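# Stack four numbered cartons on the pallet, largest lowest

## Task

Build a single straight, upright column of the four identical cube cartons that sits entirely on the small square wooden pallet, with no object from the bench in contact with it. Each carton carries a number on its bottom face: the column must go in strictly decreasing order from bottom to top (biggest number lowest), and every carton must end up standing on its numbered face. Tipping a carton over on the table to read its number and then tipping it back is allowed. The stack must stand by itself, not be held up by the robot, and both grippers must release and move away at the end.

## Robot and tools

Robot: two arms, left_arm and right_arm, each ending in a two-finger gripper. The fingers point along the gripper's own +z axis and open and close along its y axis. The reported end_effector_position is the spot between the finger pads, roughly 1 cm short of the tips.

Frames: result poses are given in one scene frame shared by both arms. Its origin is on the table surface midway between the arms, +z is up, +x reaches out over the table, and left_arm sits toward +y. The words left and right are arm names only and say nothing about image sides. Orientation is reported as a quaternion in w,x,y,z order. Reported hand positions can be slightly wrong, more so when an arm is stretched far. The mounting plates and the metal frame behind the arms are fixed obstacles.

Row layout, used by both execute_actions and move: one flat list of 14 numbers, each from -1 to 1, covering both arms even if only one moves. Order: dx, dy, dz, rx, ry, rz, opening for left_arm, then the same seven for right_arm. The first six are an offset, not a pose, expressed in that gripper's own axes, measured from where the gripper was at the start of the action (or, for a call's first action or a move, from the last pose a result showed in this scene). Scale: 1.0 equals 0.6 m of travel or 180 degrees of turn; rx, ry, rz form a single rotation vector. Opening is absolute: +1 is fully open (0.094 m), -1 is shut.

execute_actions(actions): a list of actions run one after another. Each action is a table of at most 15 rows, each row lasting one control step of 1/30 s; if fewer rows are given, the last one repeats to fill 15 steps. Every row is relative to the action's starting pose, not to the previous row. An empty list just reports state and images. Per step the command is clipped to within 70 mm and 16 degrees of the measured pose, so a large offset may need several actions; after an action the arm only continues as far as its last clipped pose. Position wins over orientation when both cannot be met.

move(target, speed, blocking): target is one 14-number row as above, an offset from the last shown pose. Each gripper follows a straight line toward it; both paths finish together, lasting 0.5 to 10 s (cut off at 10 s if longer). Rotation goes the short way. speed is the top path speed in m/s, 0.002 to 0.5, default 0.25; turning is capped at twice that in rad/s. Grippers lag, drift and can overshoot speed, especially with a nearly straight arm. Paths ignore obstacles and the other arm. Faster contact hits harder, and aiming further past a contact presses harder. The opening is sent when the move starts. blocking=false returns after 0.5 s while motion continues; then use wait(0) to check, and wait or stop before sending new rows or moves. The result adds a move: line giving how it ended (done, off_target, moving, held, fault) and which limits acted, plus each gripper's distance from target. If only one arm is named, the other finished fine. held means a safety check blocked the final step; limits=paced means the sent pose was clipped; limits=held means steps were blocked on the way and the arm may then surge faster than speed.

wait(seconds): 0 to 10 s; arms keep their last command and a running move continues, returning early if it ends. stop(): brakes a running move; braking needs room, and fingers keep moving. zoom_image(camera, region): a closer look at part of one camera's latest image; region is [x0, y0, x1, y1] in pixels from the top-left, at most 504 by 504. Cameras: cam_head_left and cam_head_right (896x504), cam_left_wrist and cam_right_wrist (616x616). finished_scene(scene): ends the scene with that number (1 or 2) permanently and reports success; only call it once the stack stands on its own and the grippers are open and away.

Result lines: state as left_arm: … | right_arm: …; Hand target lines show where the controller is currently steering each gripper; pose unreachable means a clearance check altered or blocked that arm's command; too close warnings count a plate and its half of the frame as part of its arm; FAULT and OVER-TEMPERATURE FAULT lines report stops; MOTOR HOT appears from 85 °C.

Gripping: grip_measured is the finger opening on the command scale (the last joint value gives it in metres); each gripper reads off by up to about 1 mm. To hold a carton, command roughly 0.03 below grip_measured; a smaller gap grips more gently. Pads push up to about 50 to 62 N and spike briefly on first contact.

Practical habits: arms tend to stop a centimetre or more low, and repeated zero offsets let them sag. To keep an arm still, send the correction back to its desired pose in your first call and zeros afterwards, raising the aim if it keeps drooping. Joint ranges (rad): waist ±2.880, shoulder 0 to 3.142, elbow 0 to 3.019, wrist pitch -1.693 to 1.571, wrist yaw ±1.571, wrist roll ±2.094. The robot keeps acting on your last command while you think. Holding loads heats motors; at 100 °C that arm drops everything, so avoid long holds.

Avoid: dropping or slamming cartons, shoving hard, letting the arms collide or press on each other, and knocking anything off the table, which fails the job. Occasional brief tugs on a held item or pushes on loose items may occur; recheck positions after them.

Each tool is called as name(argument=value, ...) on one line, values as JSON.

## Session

execute_actions(actions=[])

Scene clock: 0.00 s.
left_arm: end_effector_position=(+0.0321, +0.5296, +0.2820) grip_measured=+1.000 end_effector_quat_wxyz=(-0.043, +0.832, -0.247, -0.494) | right_arm: end_effector_position=(+0.1222, -0.0684, +0.2828) grip_measured=+1.000 end_effector_quat_wxyz=(-0.586, +0.640, -0.494, -0.049)
Joint positions: left_arm=[ 1.08   0.302  0.524 -1.566 -0.74  -1.563  0.094] | right_arm=[ 1.724  0.816  0.167  0.313  0.796 -1.086  0.094]
Joint velocities: left_arm=[-0.024 -0.005 -0.002 -0.007  0.051 -0.007  0.   ] | right_arm=[ 0.005 -0.015 -0.012 -0.012 -0.007 -0.037  0.   ]
Hand target (left_arm): +0.037, +0.534, +0.289; -0.054, +0.834, -0.245, -0.492
Hand target (right_arm): +0.127, -0.064, +0.295; -0.593, +0.630, -0.498, -0.053

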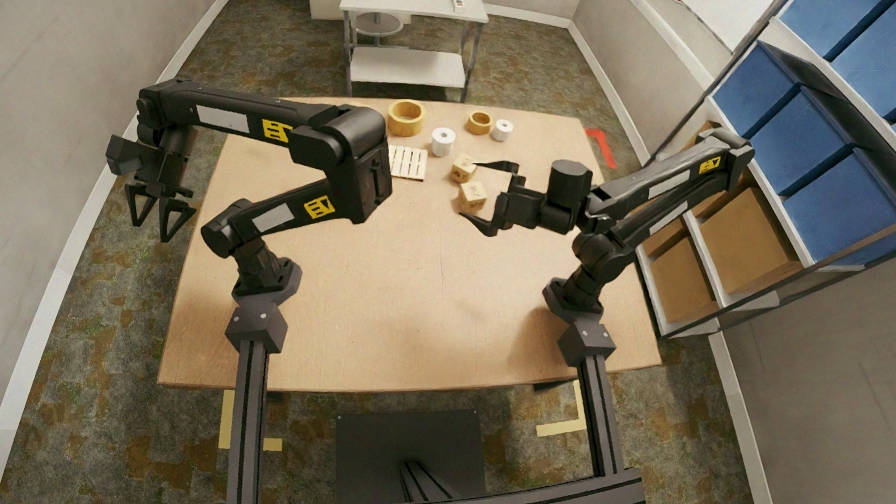

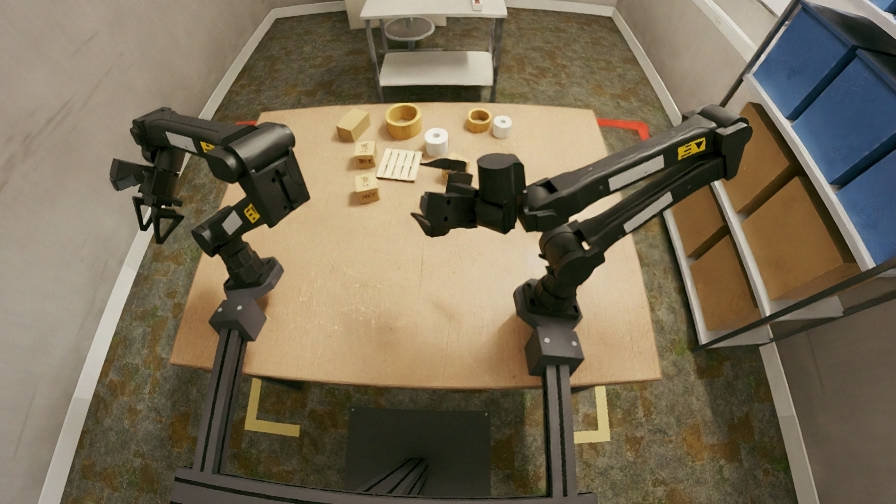

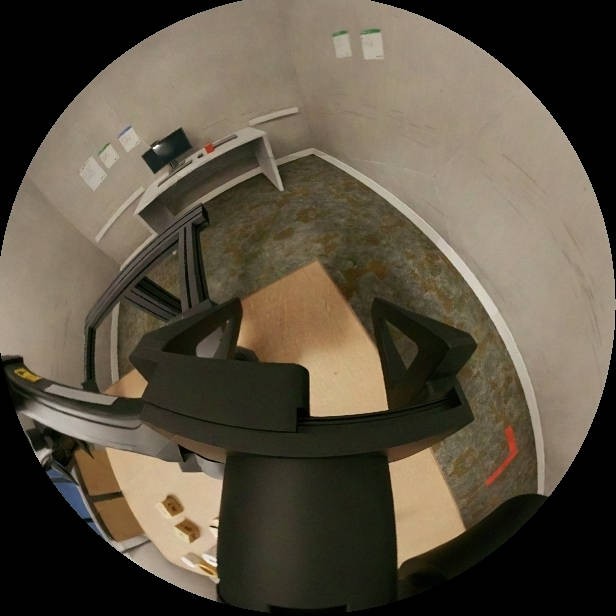

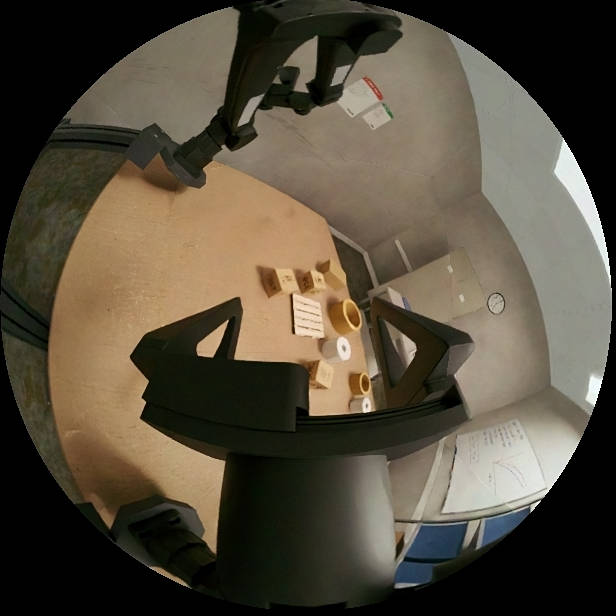

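move(target=[0,0,0,0,0,0,0.7,0.362,-0.152,0.023,0.038,0.452,0.494,0.7], speed=0.4)

move(target=[0.478,0.223,-0.457,0.429,0.037,0.722,0.7,0,0,0,0,0,0,0.7], speed=0.4)

zoom_image(camera="cam_head_left", region=[300,90,560,240])

Scene clock: 4.27 s.
left_arm: end_effector_position=(+0.0321, +0.5296, +0.2820) grip_measured=+0.702 end_effector_quat_wxyz=(-0.043, +0.832, -0.247, -0.494) | right_arm: end_effector_position=(+0.2803, -0.2075, +0.1945) grip_measured=+0.703 end_effector_quat_wxyz=(-0.018, -0.011, +1.000, +0.001)
Joint positions: left_arm=[ 1.08   0.302  0.524 -1.566 -0.74  -1.563  0.08 ] | right_arm=[ 0.84   1.077  0.832 -1.202  0.44   0.754  0.08 ]
Joint velocities: left_arm=[-0.005 -0.005 -0.012  0.017 -0.066  0.095  0.001] | right_arm=[-0.005 -0.015 -0.012 -0.002 -0.022 -0.022  0.001]
Hand target (left_arm): +0.032, +0.530, +0.282; -0.043, +0.832, -0.247, -0.494
Hand target (right_arm): +0.296, -0.202, +0.203; -0.013, +0.006, +1.000, +0.006
Off the commanded pose (left_arm): 0.000 m, 0 deg.
Off the commanded pose (right_arm): 0.025 m, 2 deg.
move: off_target (right_arm)

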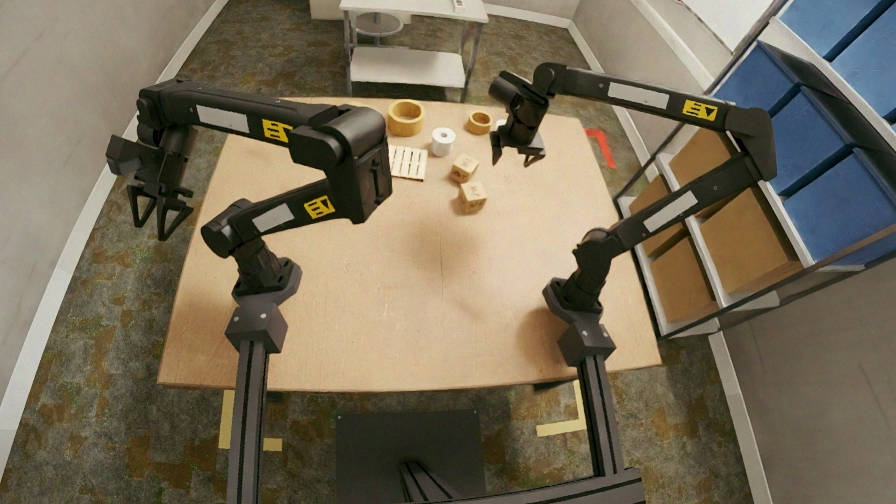

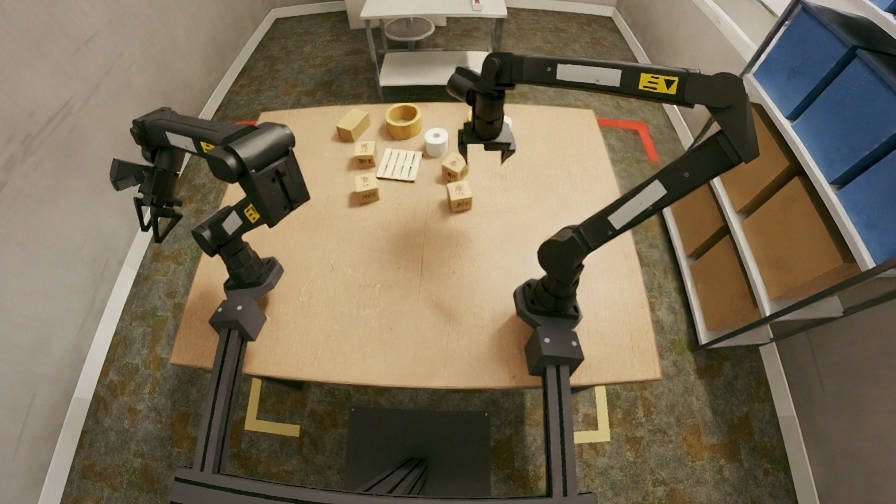

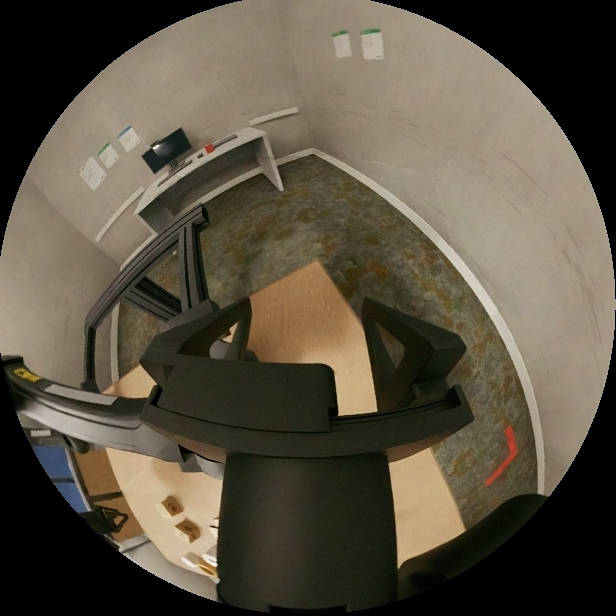

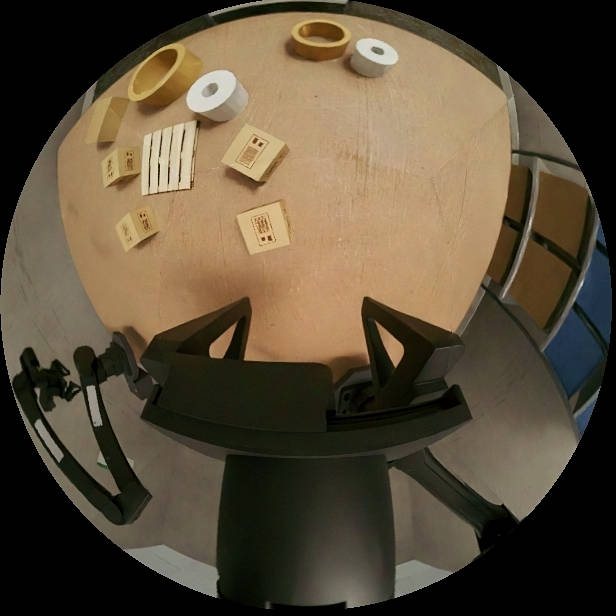

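Scene clock: 7.93 s.
left_arm: end_effector_position=(+0.0897, +0.4672, +0.2513) grip_measured=+0.702 end_effector_quat_wxyz=(-0.009, +0.809, -0.541, -0.230) | right_arm: end_effector_position=(+0.2803, -0.2075, +0.1945) grip_measured=+0.703 end_effector_quat_wxyz=(-0.018, -0.011, +1.000, +0.001)
Joint positions: left_arm=[ 0.873  0.027  0.554 -1.691 -0.264 -1.111  0.08 ] | right_arm=[ 0.84   1.077  0.832 -1.202  0.44   0.754  0.08 ]
Joint velocities: left_arm=[ 0.005 -0.005 -0.002 -0.012  0.022 -0.007  0.   ] | right_arm=[-0.015 -0.015  0.007 -0.007 -0.022  0.007  0.   ]
Hand target (left_arm): +0.095, +0.466, +0.260; -0.019, +0.813, -0.538, -0.221
Hand target (right_arm): +0.280, -0.208, +0.194; -0.018, -0.011, +1.000, +0.001
Off the commanded pose (left_arm): 0.330 m, 114 deg; position and orientation clipped at the last step of the last action.
Off the commanded pose (right_arm): 0.000 m, 0 deg.
joint sent to its limit (left arm) — the command would take joint 4 (wrist pitch) past its lower limit, so that joint was sent only as far as its limit.
move: held (left_arm); limits=paced,held; held on 84 of 110 steps (left_arm), including the last (left_arm)
pose unreachable (left arm): on one or more control steps of this call, first in action 0 (counted from 0), this arm could not follow its commanded pose, so it was not sent that pose on those steps. On the call's last step it was still not sent that pose. It may still have moved: this result reports where it is.
cause: the commanded pose would bring two parts of the arm too close to each other (its upper arm (the part past joint 2) and its fingers, with joints 3 (elbow) to 6 (wrist roll) between them).

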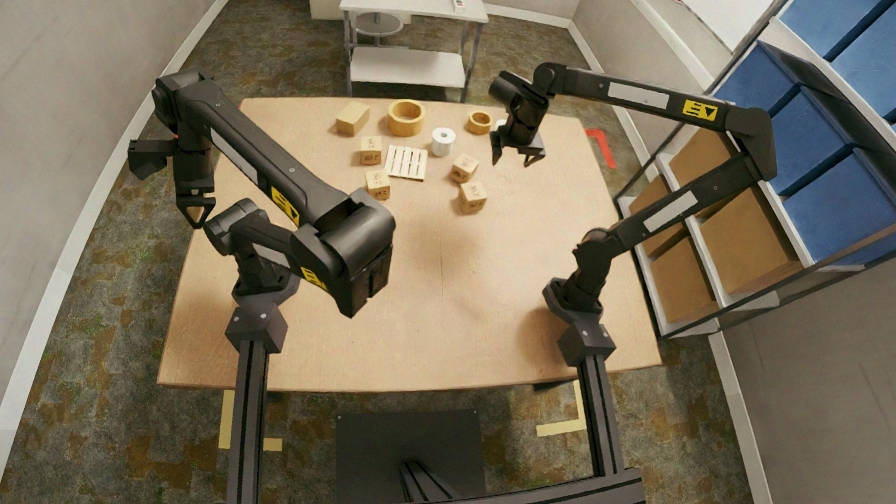

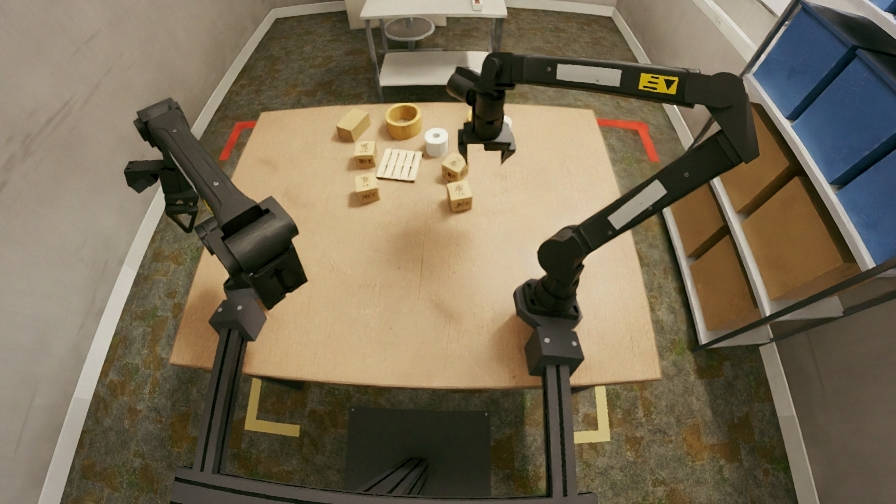

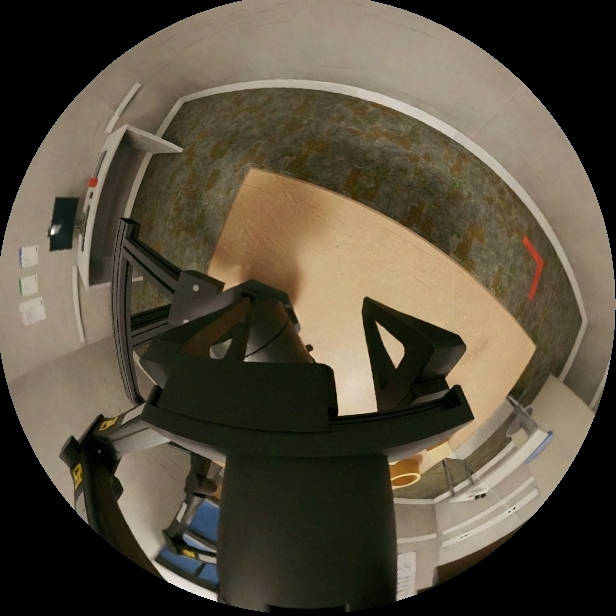

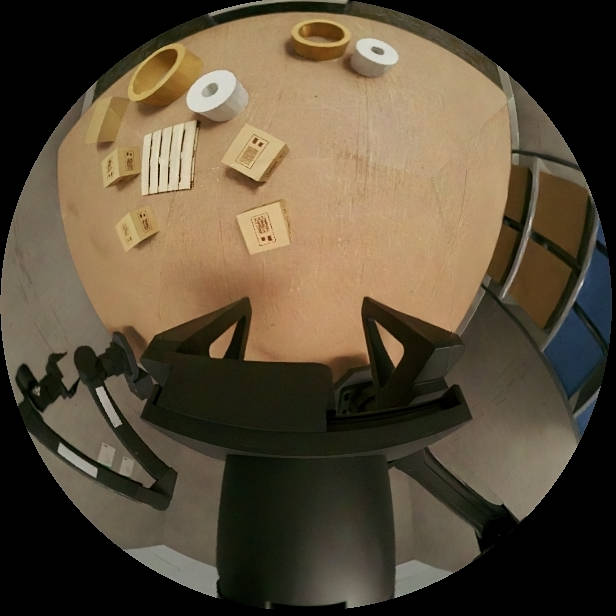

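Region (300, 90, 560, 240) of cam_head_left's 896x504 image, scaled by 1.938, with more detail than that image has; it fills the top 291 rows of this view, and the rest is white.

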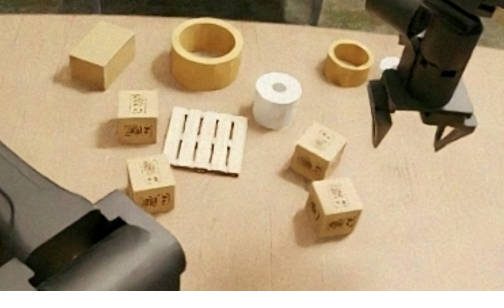

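move(target=[0.095,-0.416,-0.15,0.174,0.007,0.612,0.7,-0.03,0.1,0.17,0,-0.012,-0.07,0.7], speed=0.4)

Scene clock: 11.60 s.
left_arm: end_effector_position=(+0.3436, +0.4886, +0.2395) grip_measured=+0.702 end_effector_quat_wxyz=(-0.021, -0.001, +1.000, -0.004) | right_arm: end_effector_position=(+0.2990, -0.1438, +0.1044) grip_measured=+0.703 end_effector_quat_wxyz=(+0.010, -0.115, +0.993, +0.013)
Joint positions: left_arm=[ 0.299  0.715  0.907 -1.32  -0.071  0.336  0.08 ] | right_arm=[ 0.817  1.347  0.795 -0.82   0.452  0.492  0.08 ]
Joint velocities: left_arm=[-0.015 -0.005 -0.002  0.007  0.022 -0.007  0.002] | right_arm=[ 0.005 -0.005  0.002 -0.012 -0.051 -0.081  0.   ]
Hand target (left_arm): +0.359, +0.496, +0.252; -0.002, +0.002, +1.000, +0.003
Hand target (right_arm): +0.295, -0.148, +0.093; +0.001, -0.121, +0.993, +0.003
Off the commanded pose (left_arm): 0.022 m, 2 deg.
Off the commanded pose (right_arm): 0.014 m, 2 deg.
move: off_target (left_arm, right_arm); limits=held; held on 4 of 96 steps (left_arm)
pose unreachable (left arm): on one or more control steps of this call, first in action 0 (counted from 0), this arm could not follow its commanded pose, so it was not sent that pose on those steps. It may still have moved: this result reports where it is.
cause: the commanded pose would bring two parts of the arm too close to each other (its upper arm (the part past joint 2) and its fingers, with joints 3 (elbow) to 6 (wrist roll) between them).

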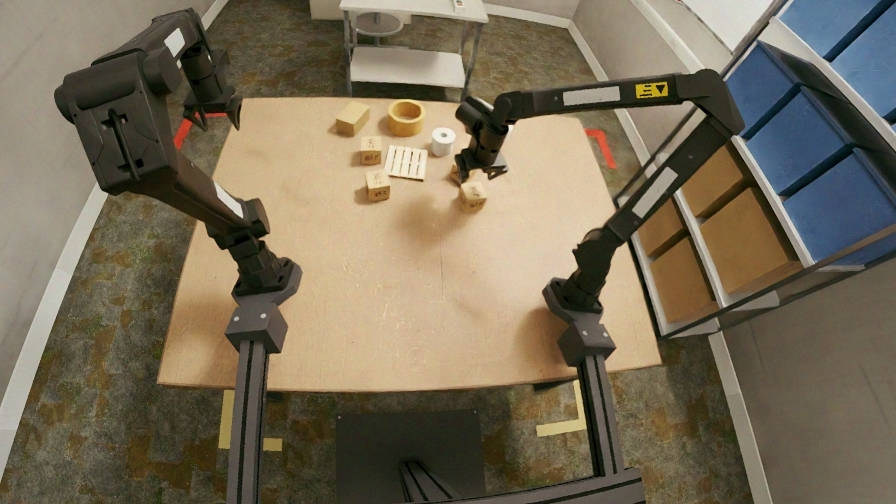

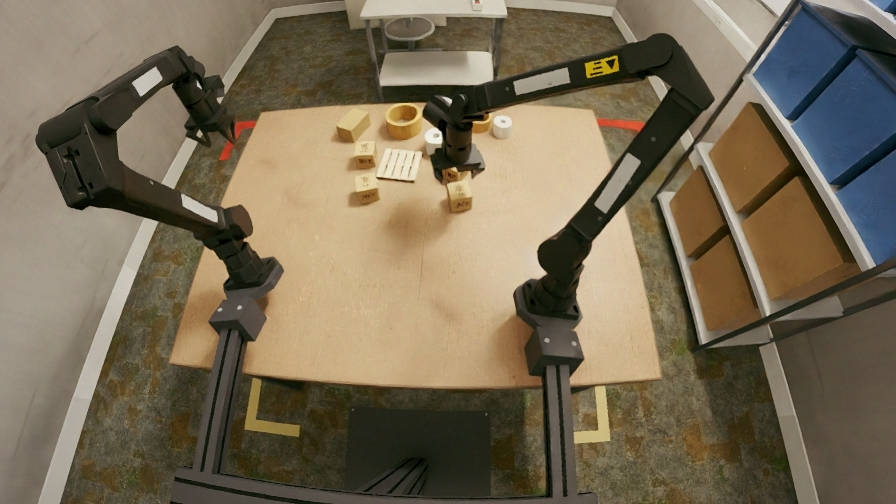

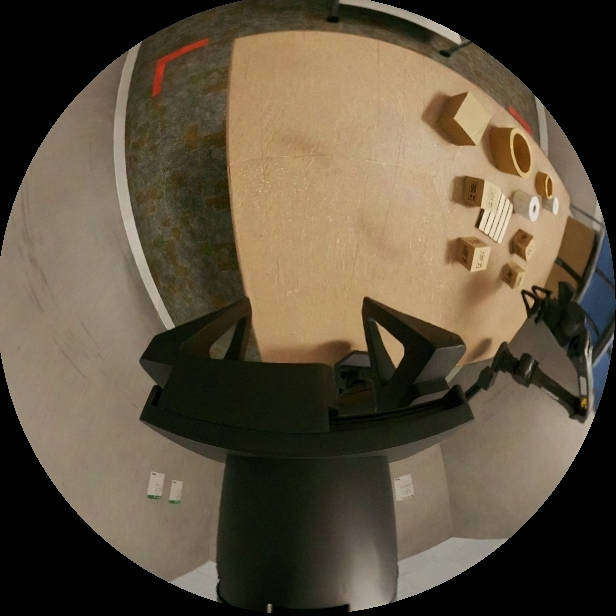

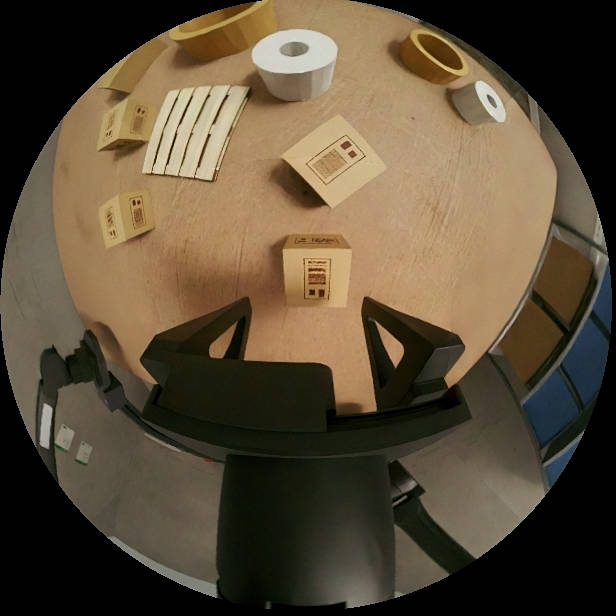

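move(target=[0,-0.64,0.22,0,-0.015,-0.06,0.7,0.02,-0.014,0.135,0,0,0,0.7], speed=0.3)

Scene clock: 13.77 s.
left_arm: end_effector_position=(+0.3262, +0.1141, +0.1016) grip_measured=+0.702 end_effector_quat_wxyz=(-0.004, -0.078, +0.997, +0.015) | right_arm: end_effector_position=(+0.2971, -0.1480, +0.0343) grip_measured=+0.703 end_effector_quat_wxyz=(+0.020, -0.108, +0.994, +0.020)
Joint positions: left_arm=[-0.906  1.453  0.853 -0.886 -0.485 -1.024  0.08 ] | right_arm=[ 0.722  1.469  0.707 -0.539  0.428  0.391  0.08 ]
Joint velocities: left_arm=[-0.024 -0.015  0.002 -0.002  0.081  0.066 -0.001] | right_arm=[ 0.015 -0.005  0.002 -0.007  0.007 -0.051 -0.   ]
Hand target (left_arm): +0.339, +0.105, +0.109; +0.006, -0.092, +0.996, +0.004
Hand target (right_arm): +0.292, -0.153, +0.024; +0.010, -0.114, +0.993, +0.014
Off the commanded pose (left_arm): 0.019 m, 3 deg.
Off the commanded pose (right_arm): 0.014 m, 2 deg.
move: off_target (left_arm, right_arm)

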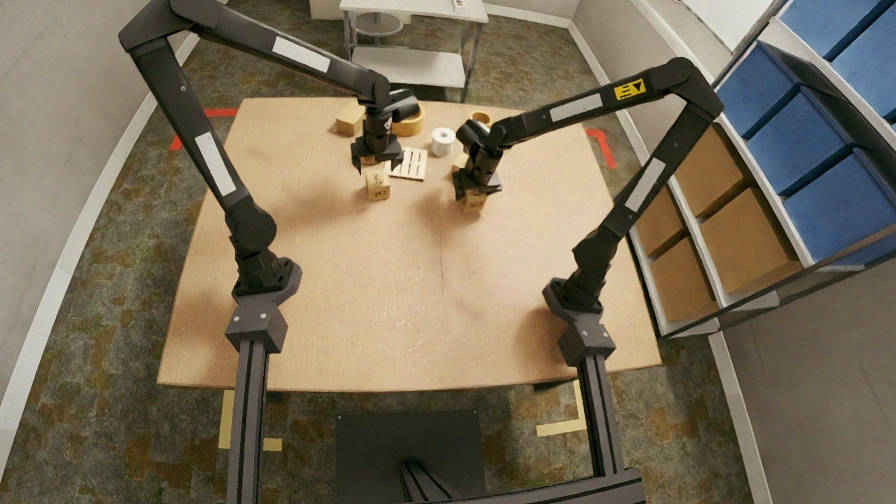

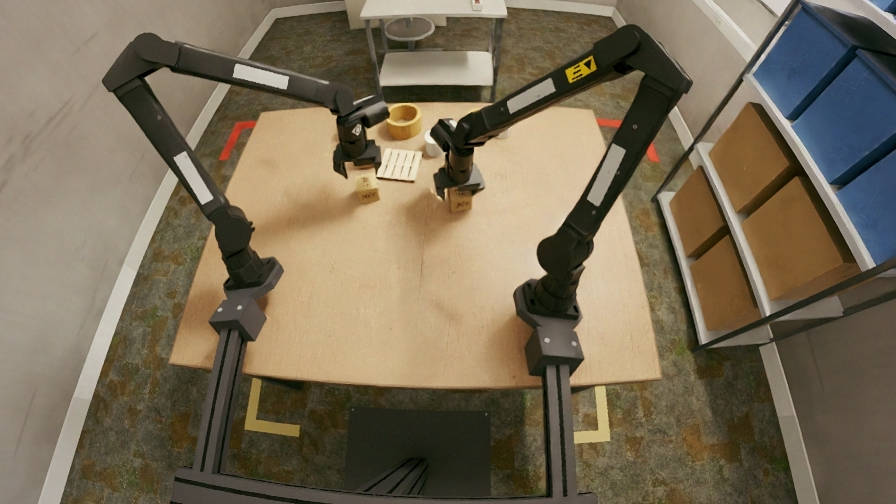

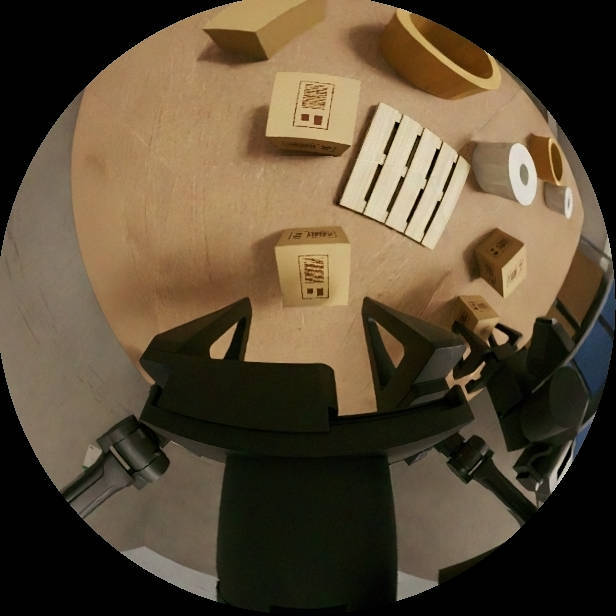

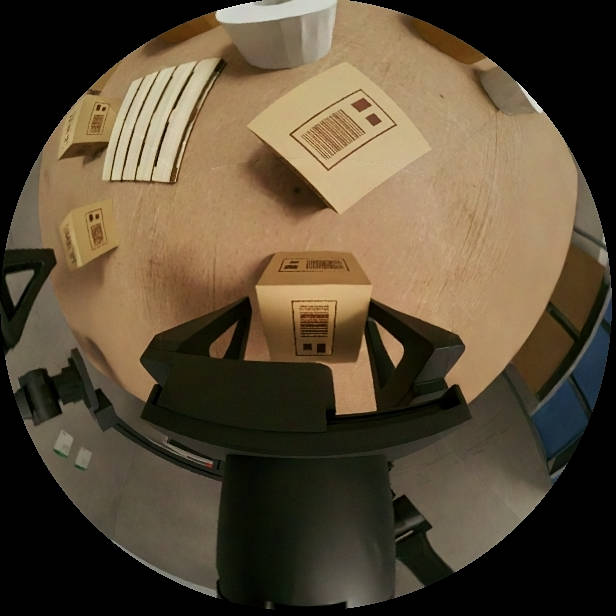

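Left down and grip; right lifts and tilts.

move(target=[0.012,-0.012,0.12,0.008,0,-0.012,0.7,0,0,0,0,0,0,0.1], speed=0.15)

move(target=[0,0,0,0,0,0,0.1,0.03,-0.05,-0.2,-0.4,0,0,0.1], speed=0.35)

zoom_image(camera="cam_left_wrist", region=[416,220,616,420])

Scene clock: 14.93 s.
left_arm: end_effector_position=(+0.3169, +0.1086, +0.0318) grip_measured=+0.702 end_effector_quat_wxyz=(-0.004, -0.099, +0.995, +0.005) | right_arm: end_effector_position=(+0.2971, -0.1480, +0.0343) grip_measured=+0.218 end_effector_quat_wxyz=(+0.020, -0.108, +0.994, +0.020)
Joint positions: left_arm=[-0.841  1.587  0.78  -0.627 -0.466 -0.986  0.08 ] | right_arm=[ 0.722  1.469  0.707 -0.539  0.428  0.391  0.057]
Joint velocities: left_arm=[-0.005 -0.005  0.002  0.002 -0.037  0.022 -0.   ] | right_arm=[ 0.005  0.005  0.002  0.022 -0.037 -0.051  0.   ]
Hand target (left_arm): +0.319, +0.107, +0.029; -0.004, -0.096, +0.995, +0.003
Hand target (right_arm): +0.297, -0.148, +0.034; +0.020, -0.108, +0.994, +0.020
Off the commanded pose (left_arm): 0.004 m, 0 deg.
Off the commanded pose (right_arm): 0.000 m, 0 deg.
move: done

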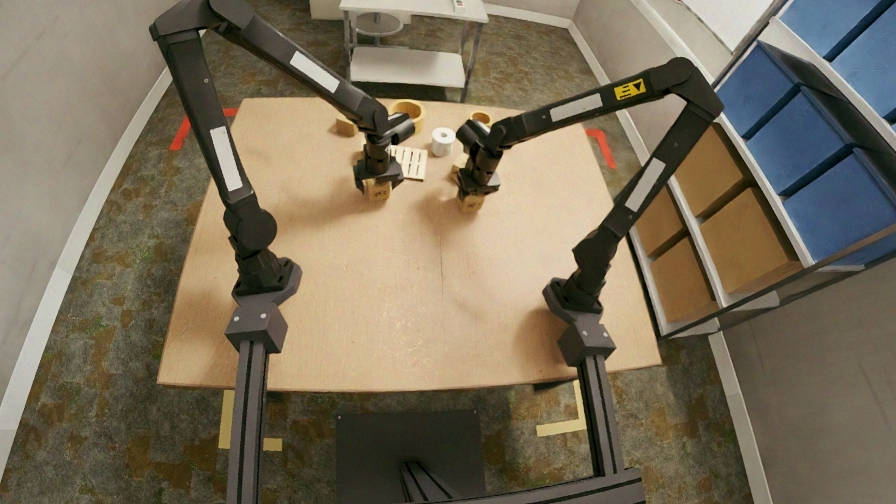

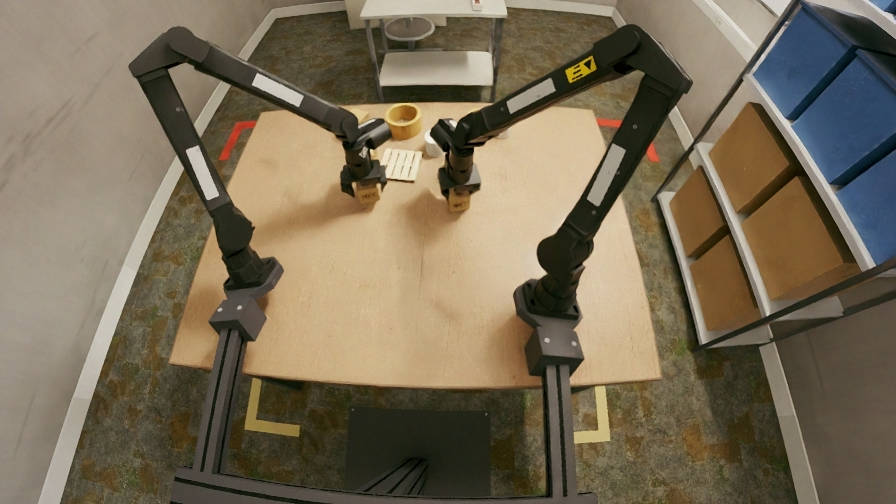

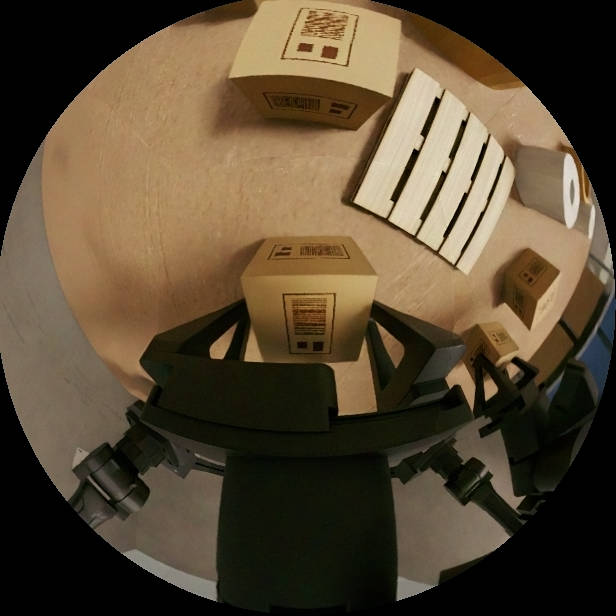

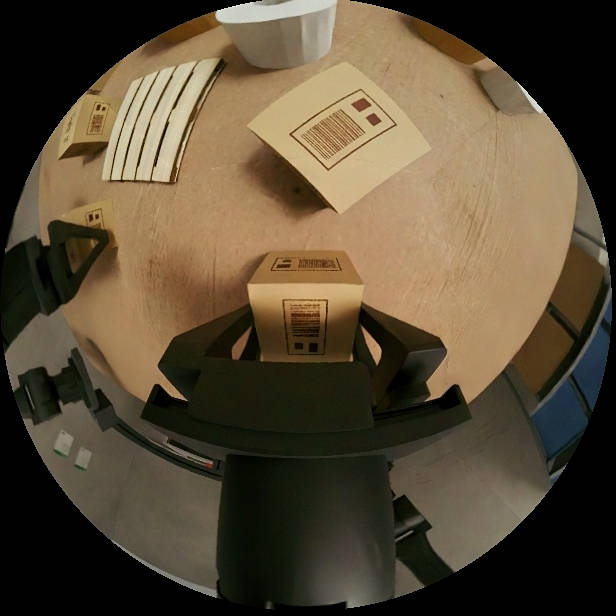

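Scene clock: 17.40 s.
left_arm: end_effector_position=(+0.3167, +0.1087, +0.0317) grip_measured=+0.224 end_effector_quat_wxyz=(-0.004, -0.099, +0.995, +0.005) | right_arm: end_effector_position=(+0.2675, -0.1821, +0.1554) grip_measured=+0.218 end_effector_quat_wxyz=(-0.049, -0.094, +0.790, +0.604)
Joint positions: left_arm=[-0.841  1.587  0.78  -0.627 -0.466 -0.986  0.058] | right_arm=[ 0.165  1.194  0.596 -0.806 -1.017 -0.281  0.057]
Joint velocities: left_arm=[-0.005 -0.005  0.002  0.007 -0.022 -0.022  0.001] | right_arm=[-0.015 -0.005  0.007  0.012  0.007 -0.037  0.001]
Hand target (left_arm): +0.317, +0.109, +0.032; -0.004, -0.099, +0.995, +0.005
Hand target (right_arm): +0.281, -0.184, +0.156; -0.040, -0.097, +0.790, +0.605
Off the commanded pose (left_arm): 0.000 m, 0 deg.
Off the commanded pose (right_arm): 0.015 m, 1 deg.
move: off_target (right_arm)

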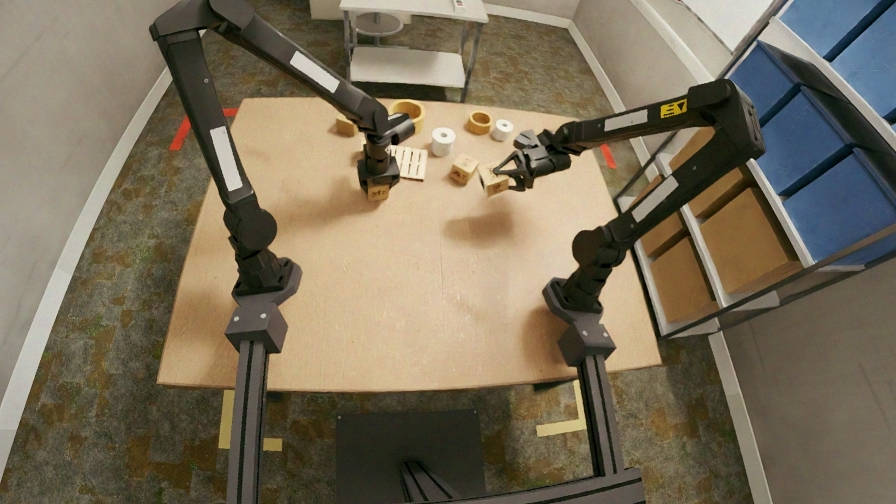

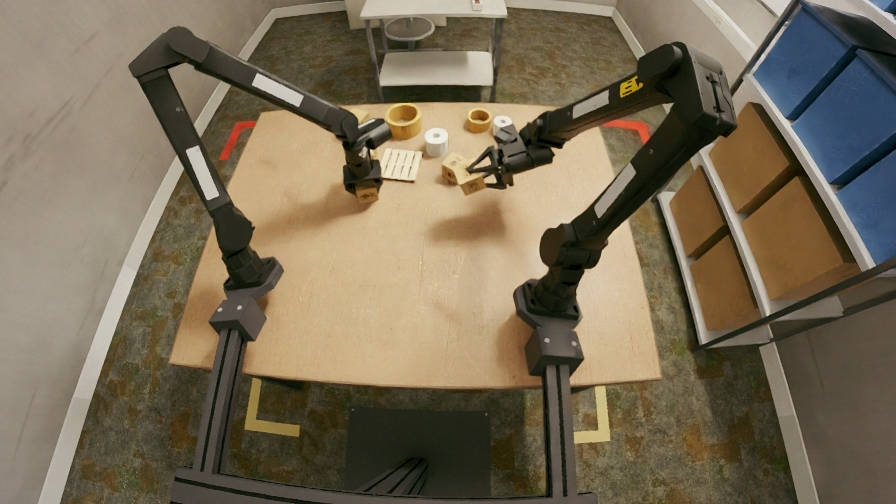

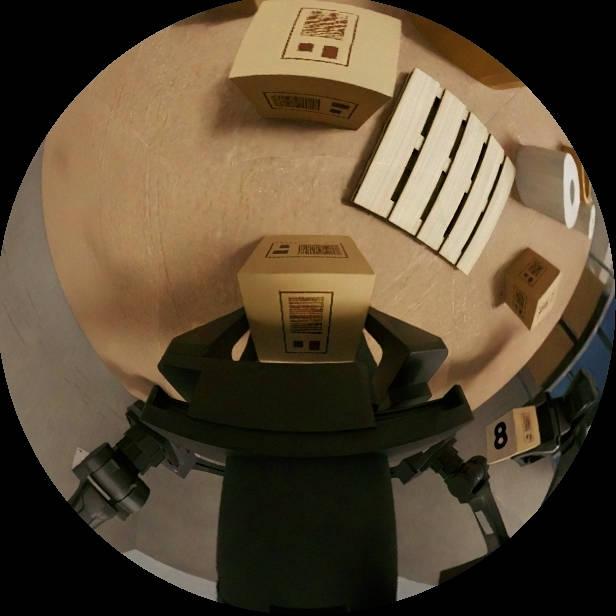

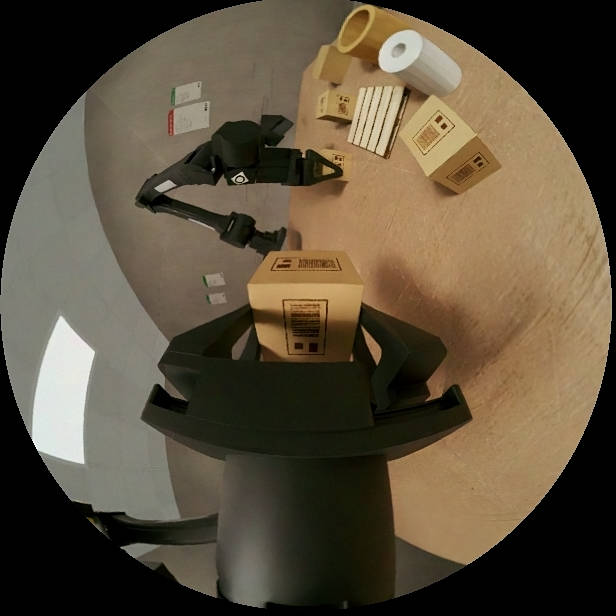

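Region (416, 220, 616, 420) of cam_left_wrist's 616x616 image, scaled by 2.520, with more detail than that image has.

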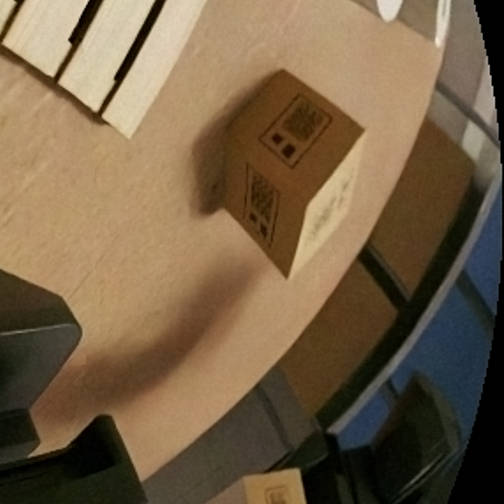

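move(target=[0.05,0.08,-0.2,0.36,0,0,0.18,0,0,0,0,0,0,0.18], speed=0.35)

zoom_image(camera="cam_right_wrist", region=[200,100,400,300])

Scene clock: 19.53 s.
left_arm: end_effector_position=(+0.2710, +0.1479, +0.1447) grip_measured=+0.224 end_effector_quat_wxyz=(+0.029, -0.095, +0.847, -0.522) | right_arm: end_effector_position=(+0.2527, -0.1799, +0.1510) grip_measured=+0.218 end_effector_quat_wxyz=(-0.068, -0.092, +0.789, +0.604)
Joint positions: left_arm=[-0.476  0.863  0.213 -0.016  0.564 -0.677  0.057] | right_arm=[ 0.173  1.201  0.572 -0.813 -1.013 -0.283  0.057]
Joint velocities: left_arm=[-0.024 -0.015  0.002 -0.002 -0.066  0.007  0.001] | right_arm=[-0.005  0.005 -0.002  0.007 -0.022 -0.051  0.001]
Hand target (left_arm): +0.279, +0.148, +0.151; +0.048, -0.088, +0.842, -0.530
Hand target (right_arm): +0.267, -0.182, +0.156; -0.049, -0.094, +0.790, +0.604
Off the commanded pose (left_arm): 0.011 m, 3 deg.
Off the commanded pose (right_arm): 0.016 m, 2 deg.
move: off_target (left_arm, right_arm)

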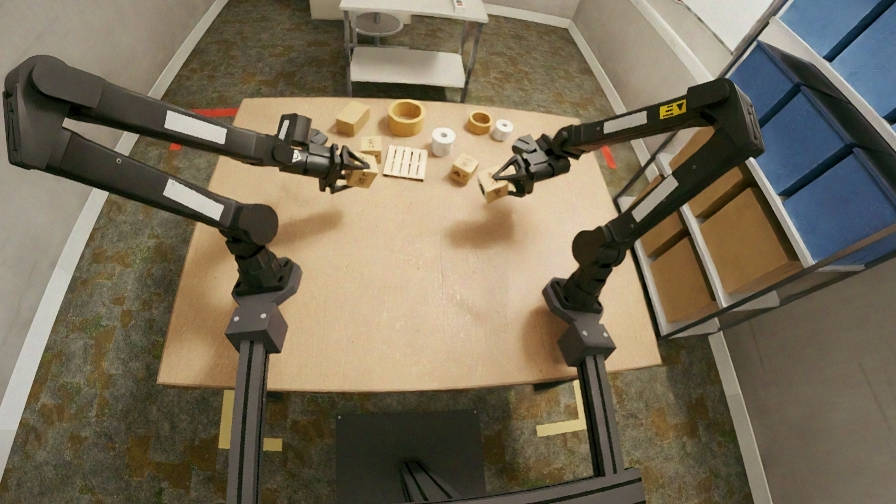

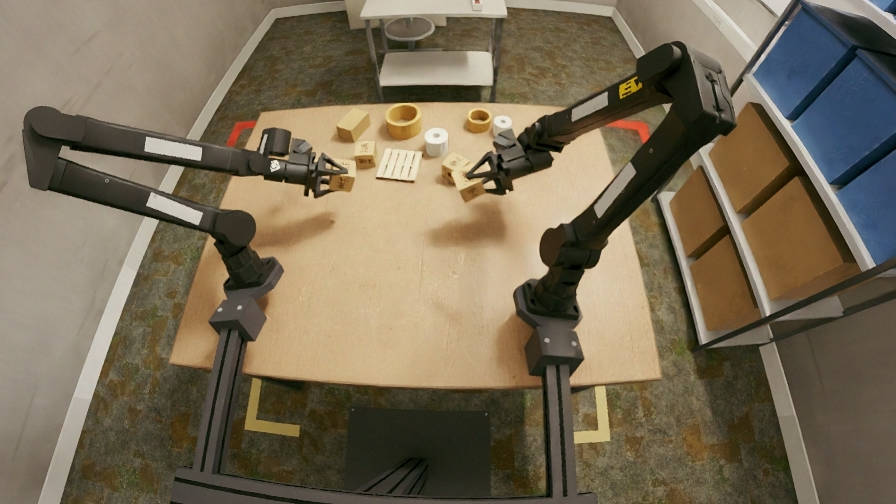

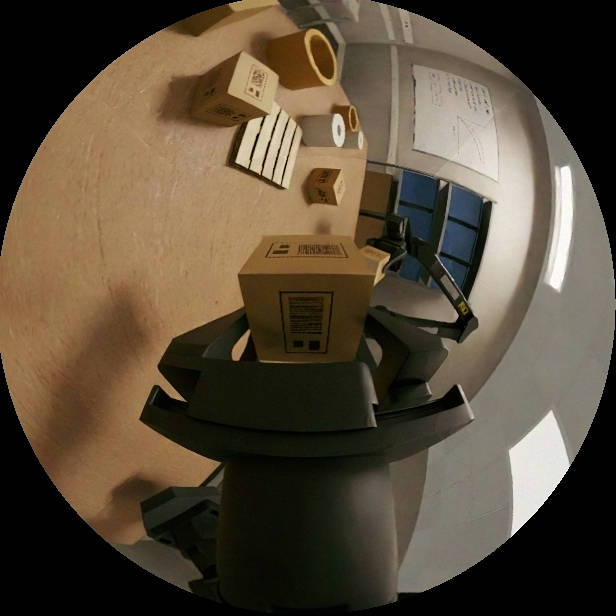

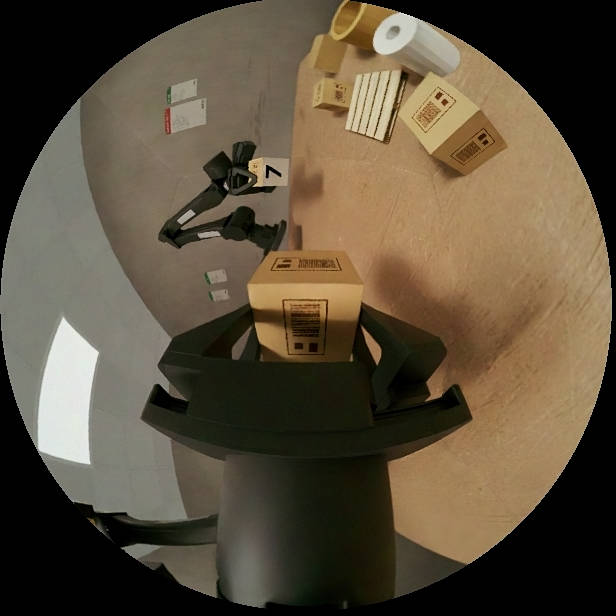

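Region (200, 100, 400, 300) of cam_right_wrist's 616x616 image, scaled by 2.520, with more detail than that image has.

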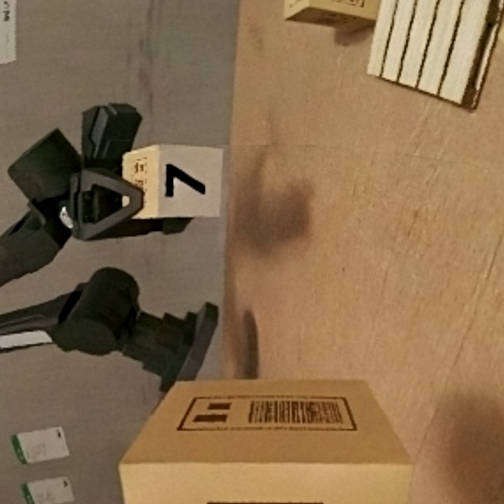

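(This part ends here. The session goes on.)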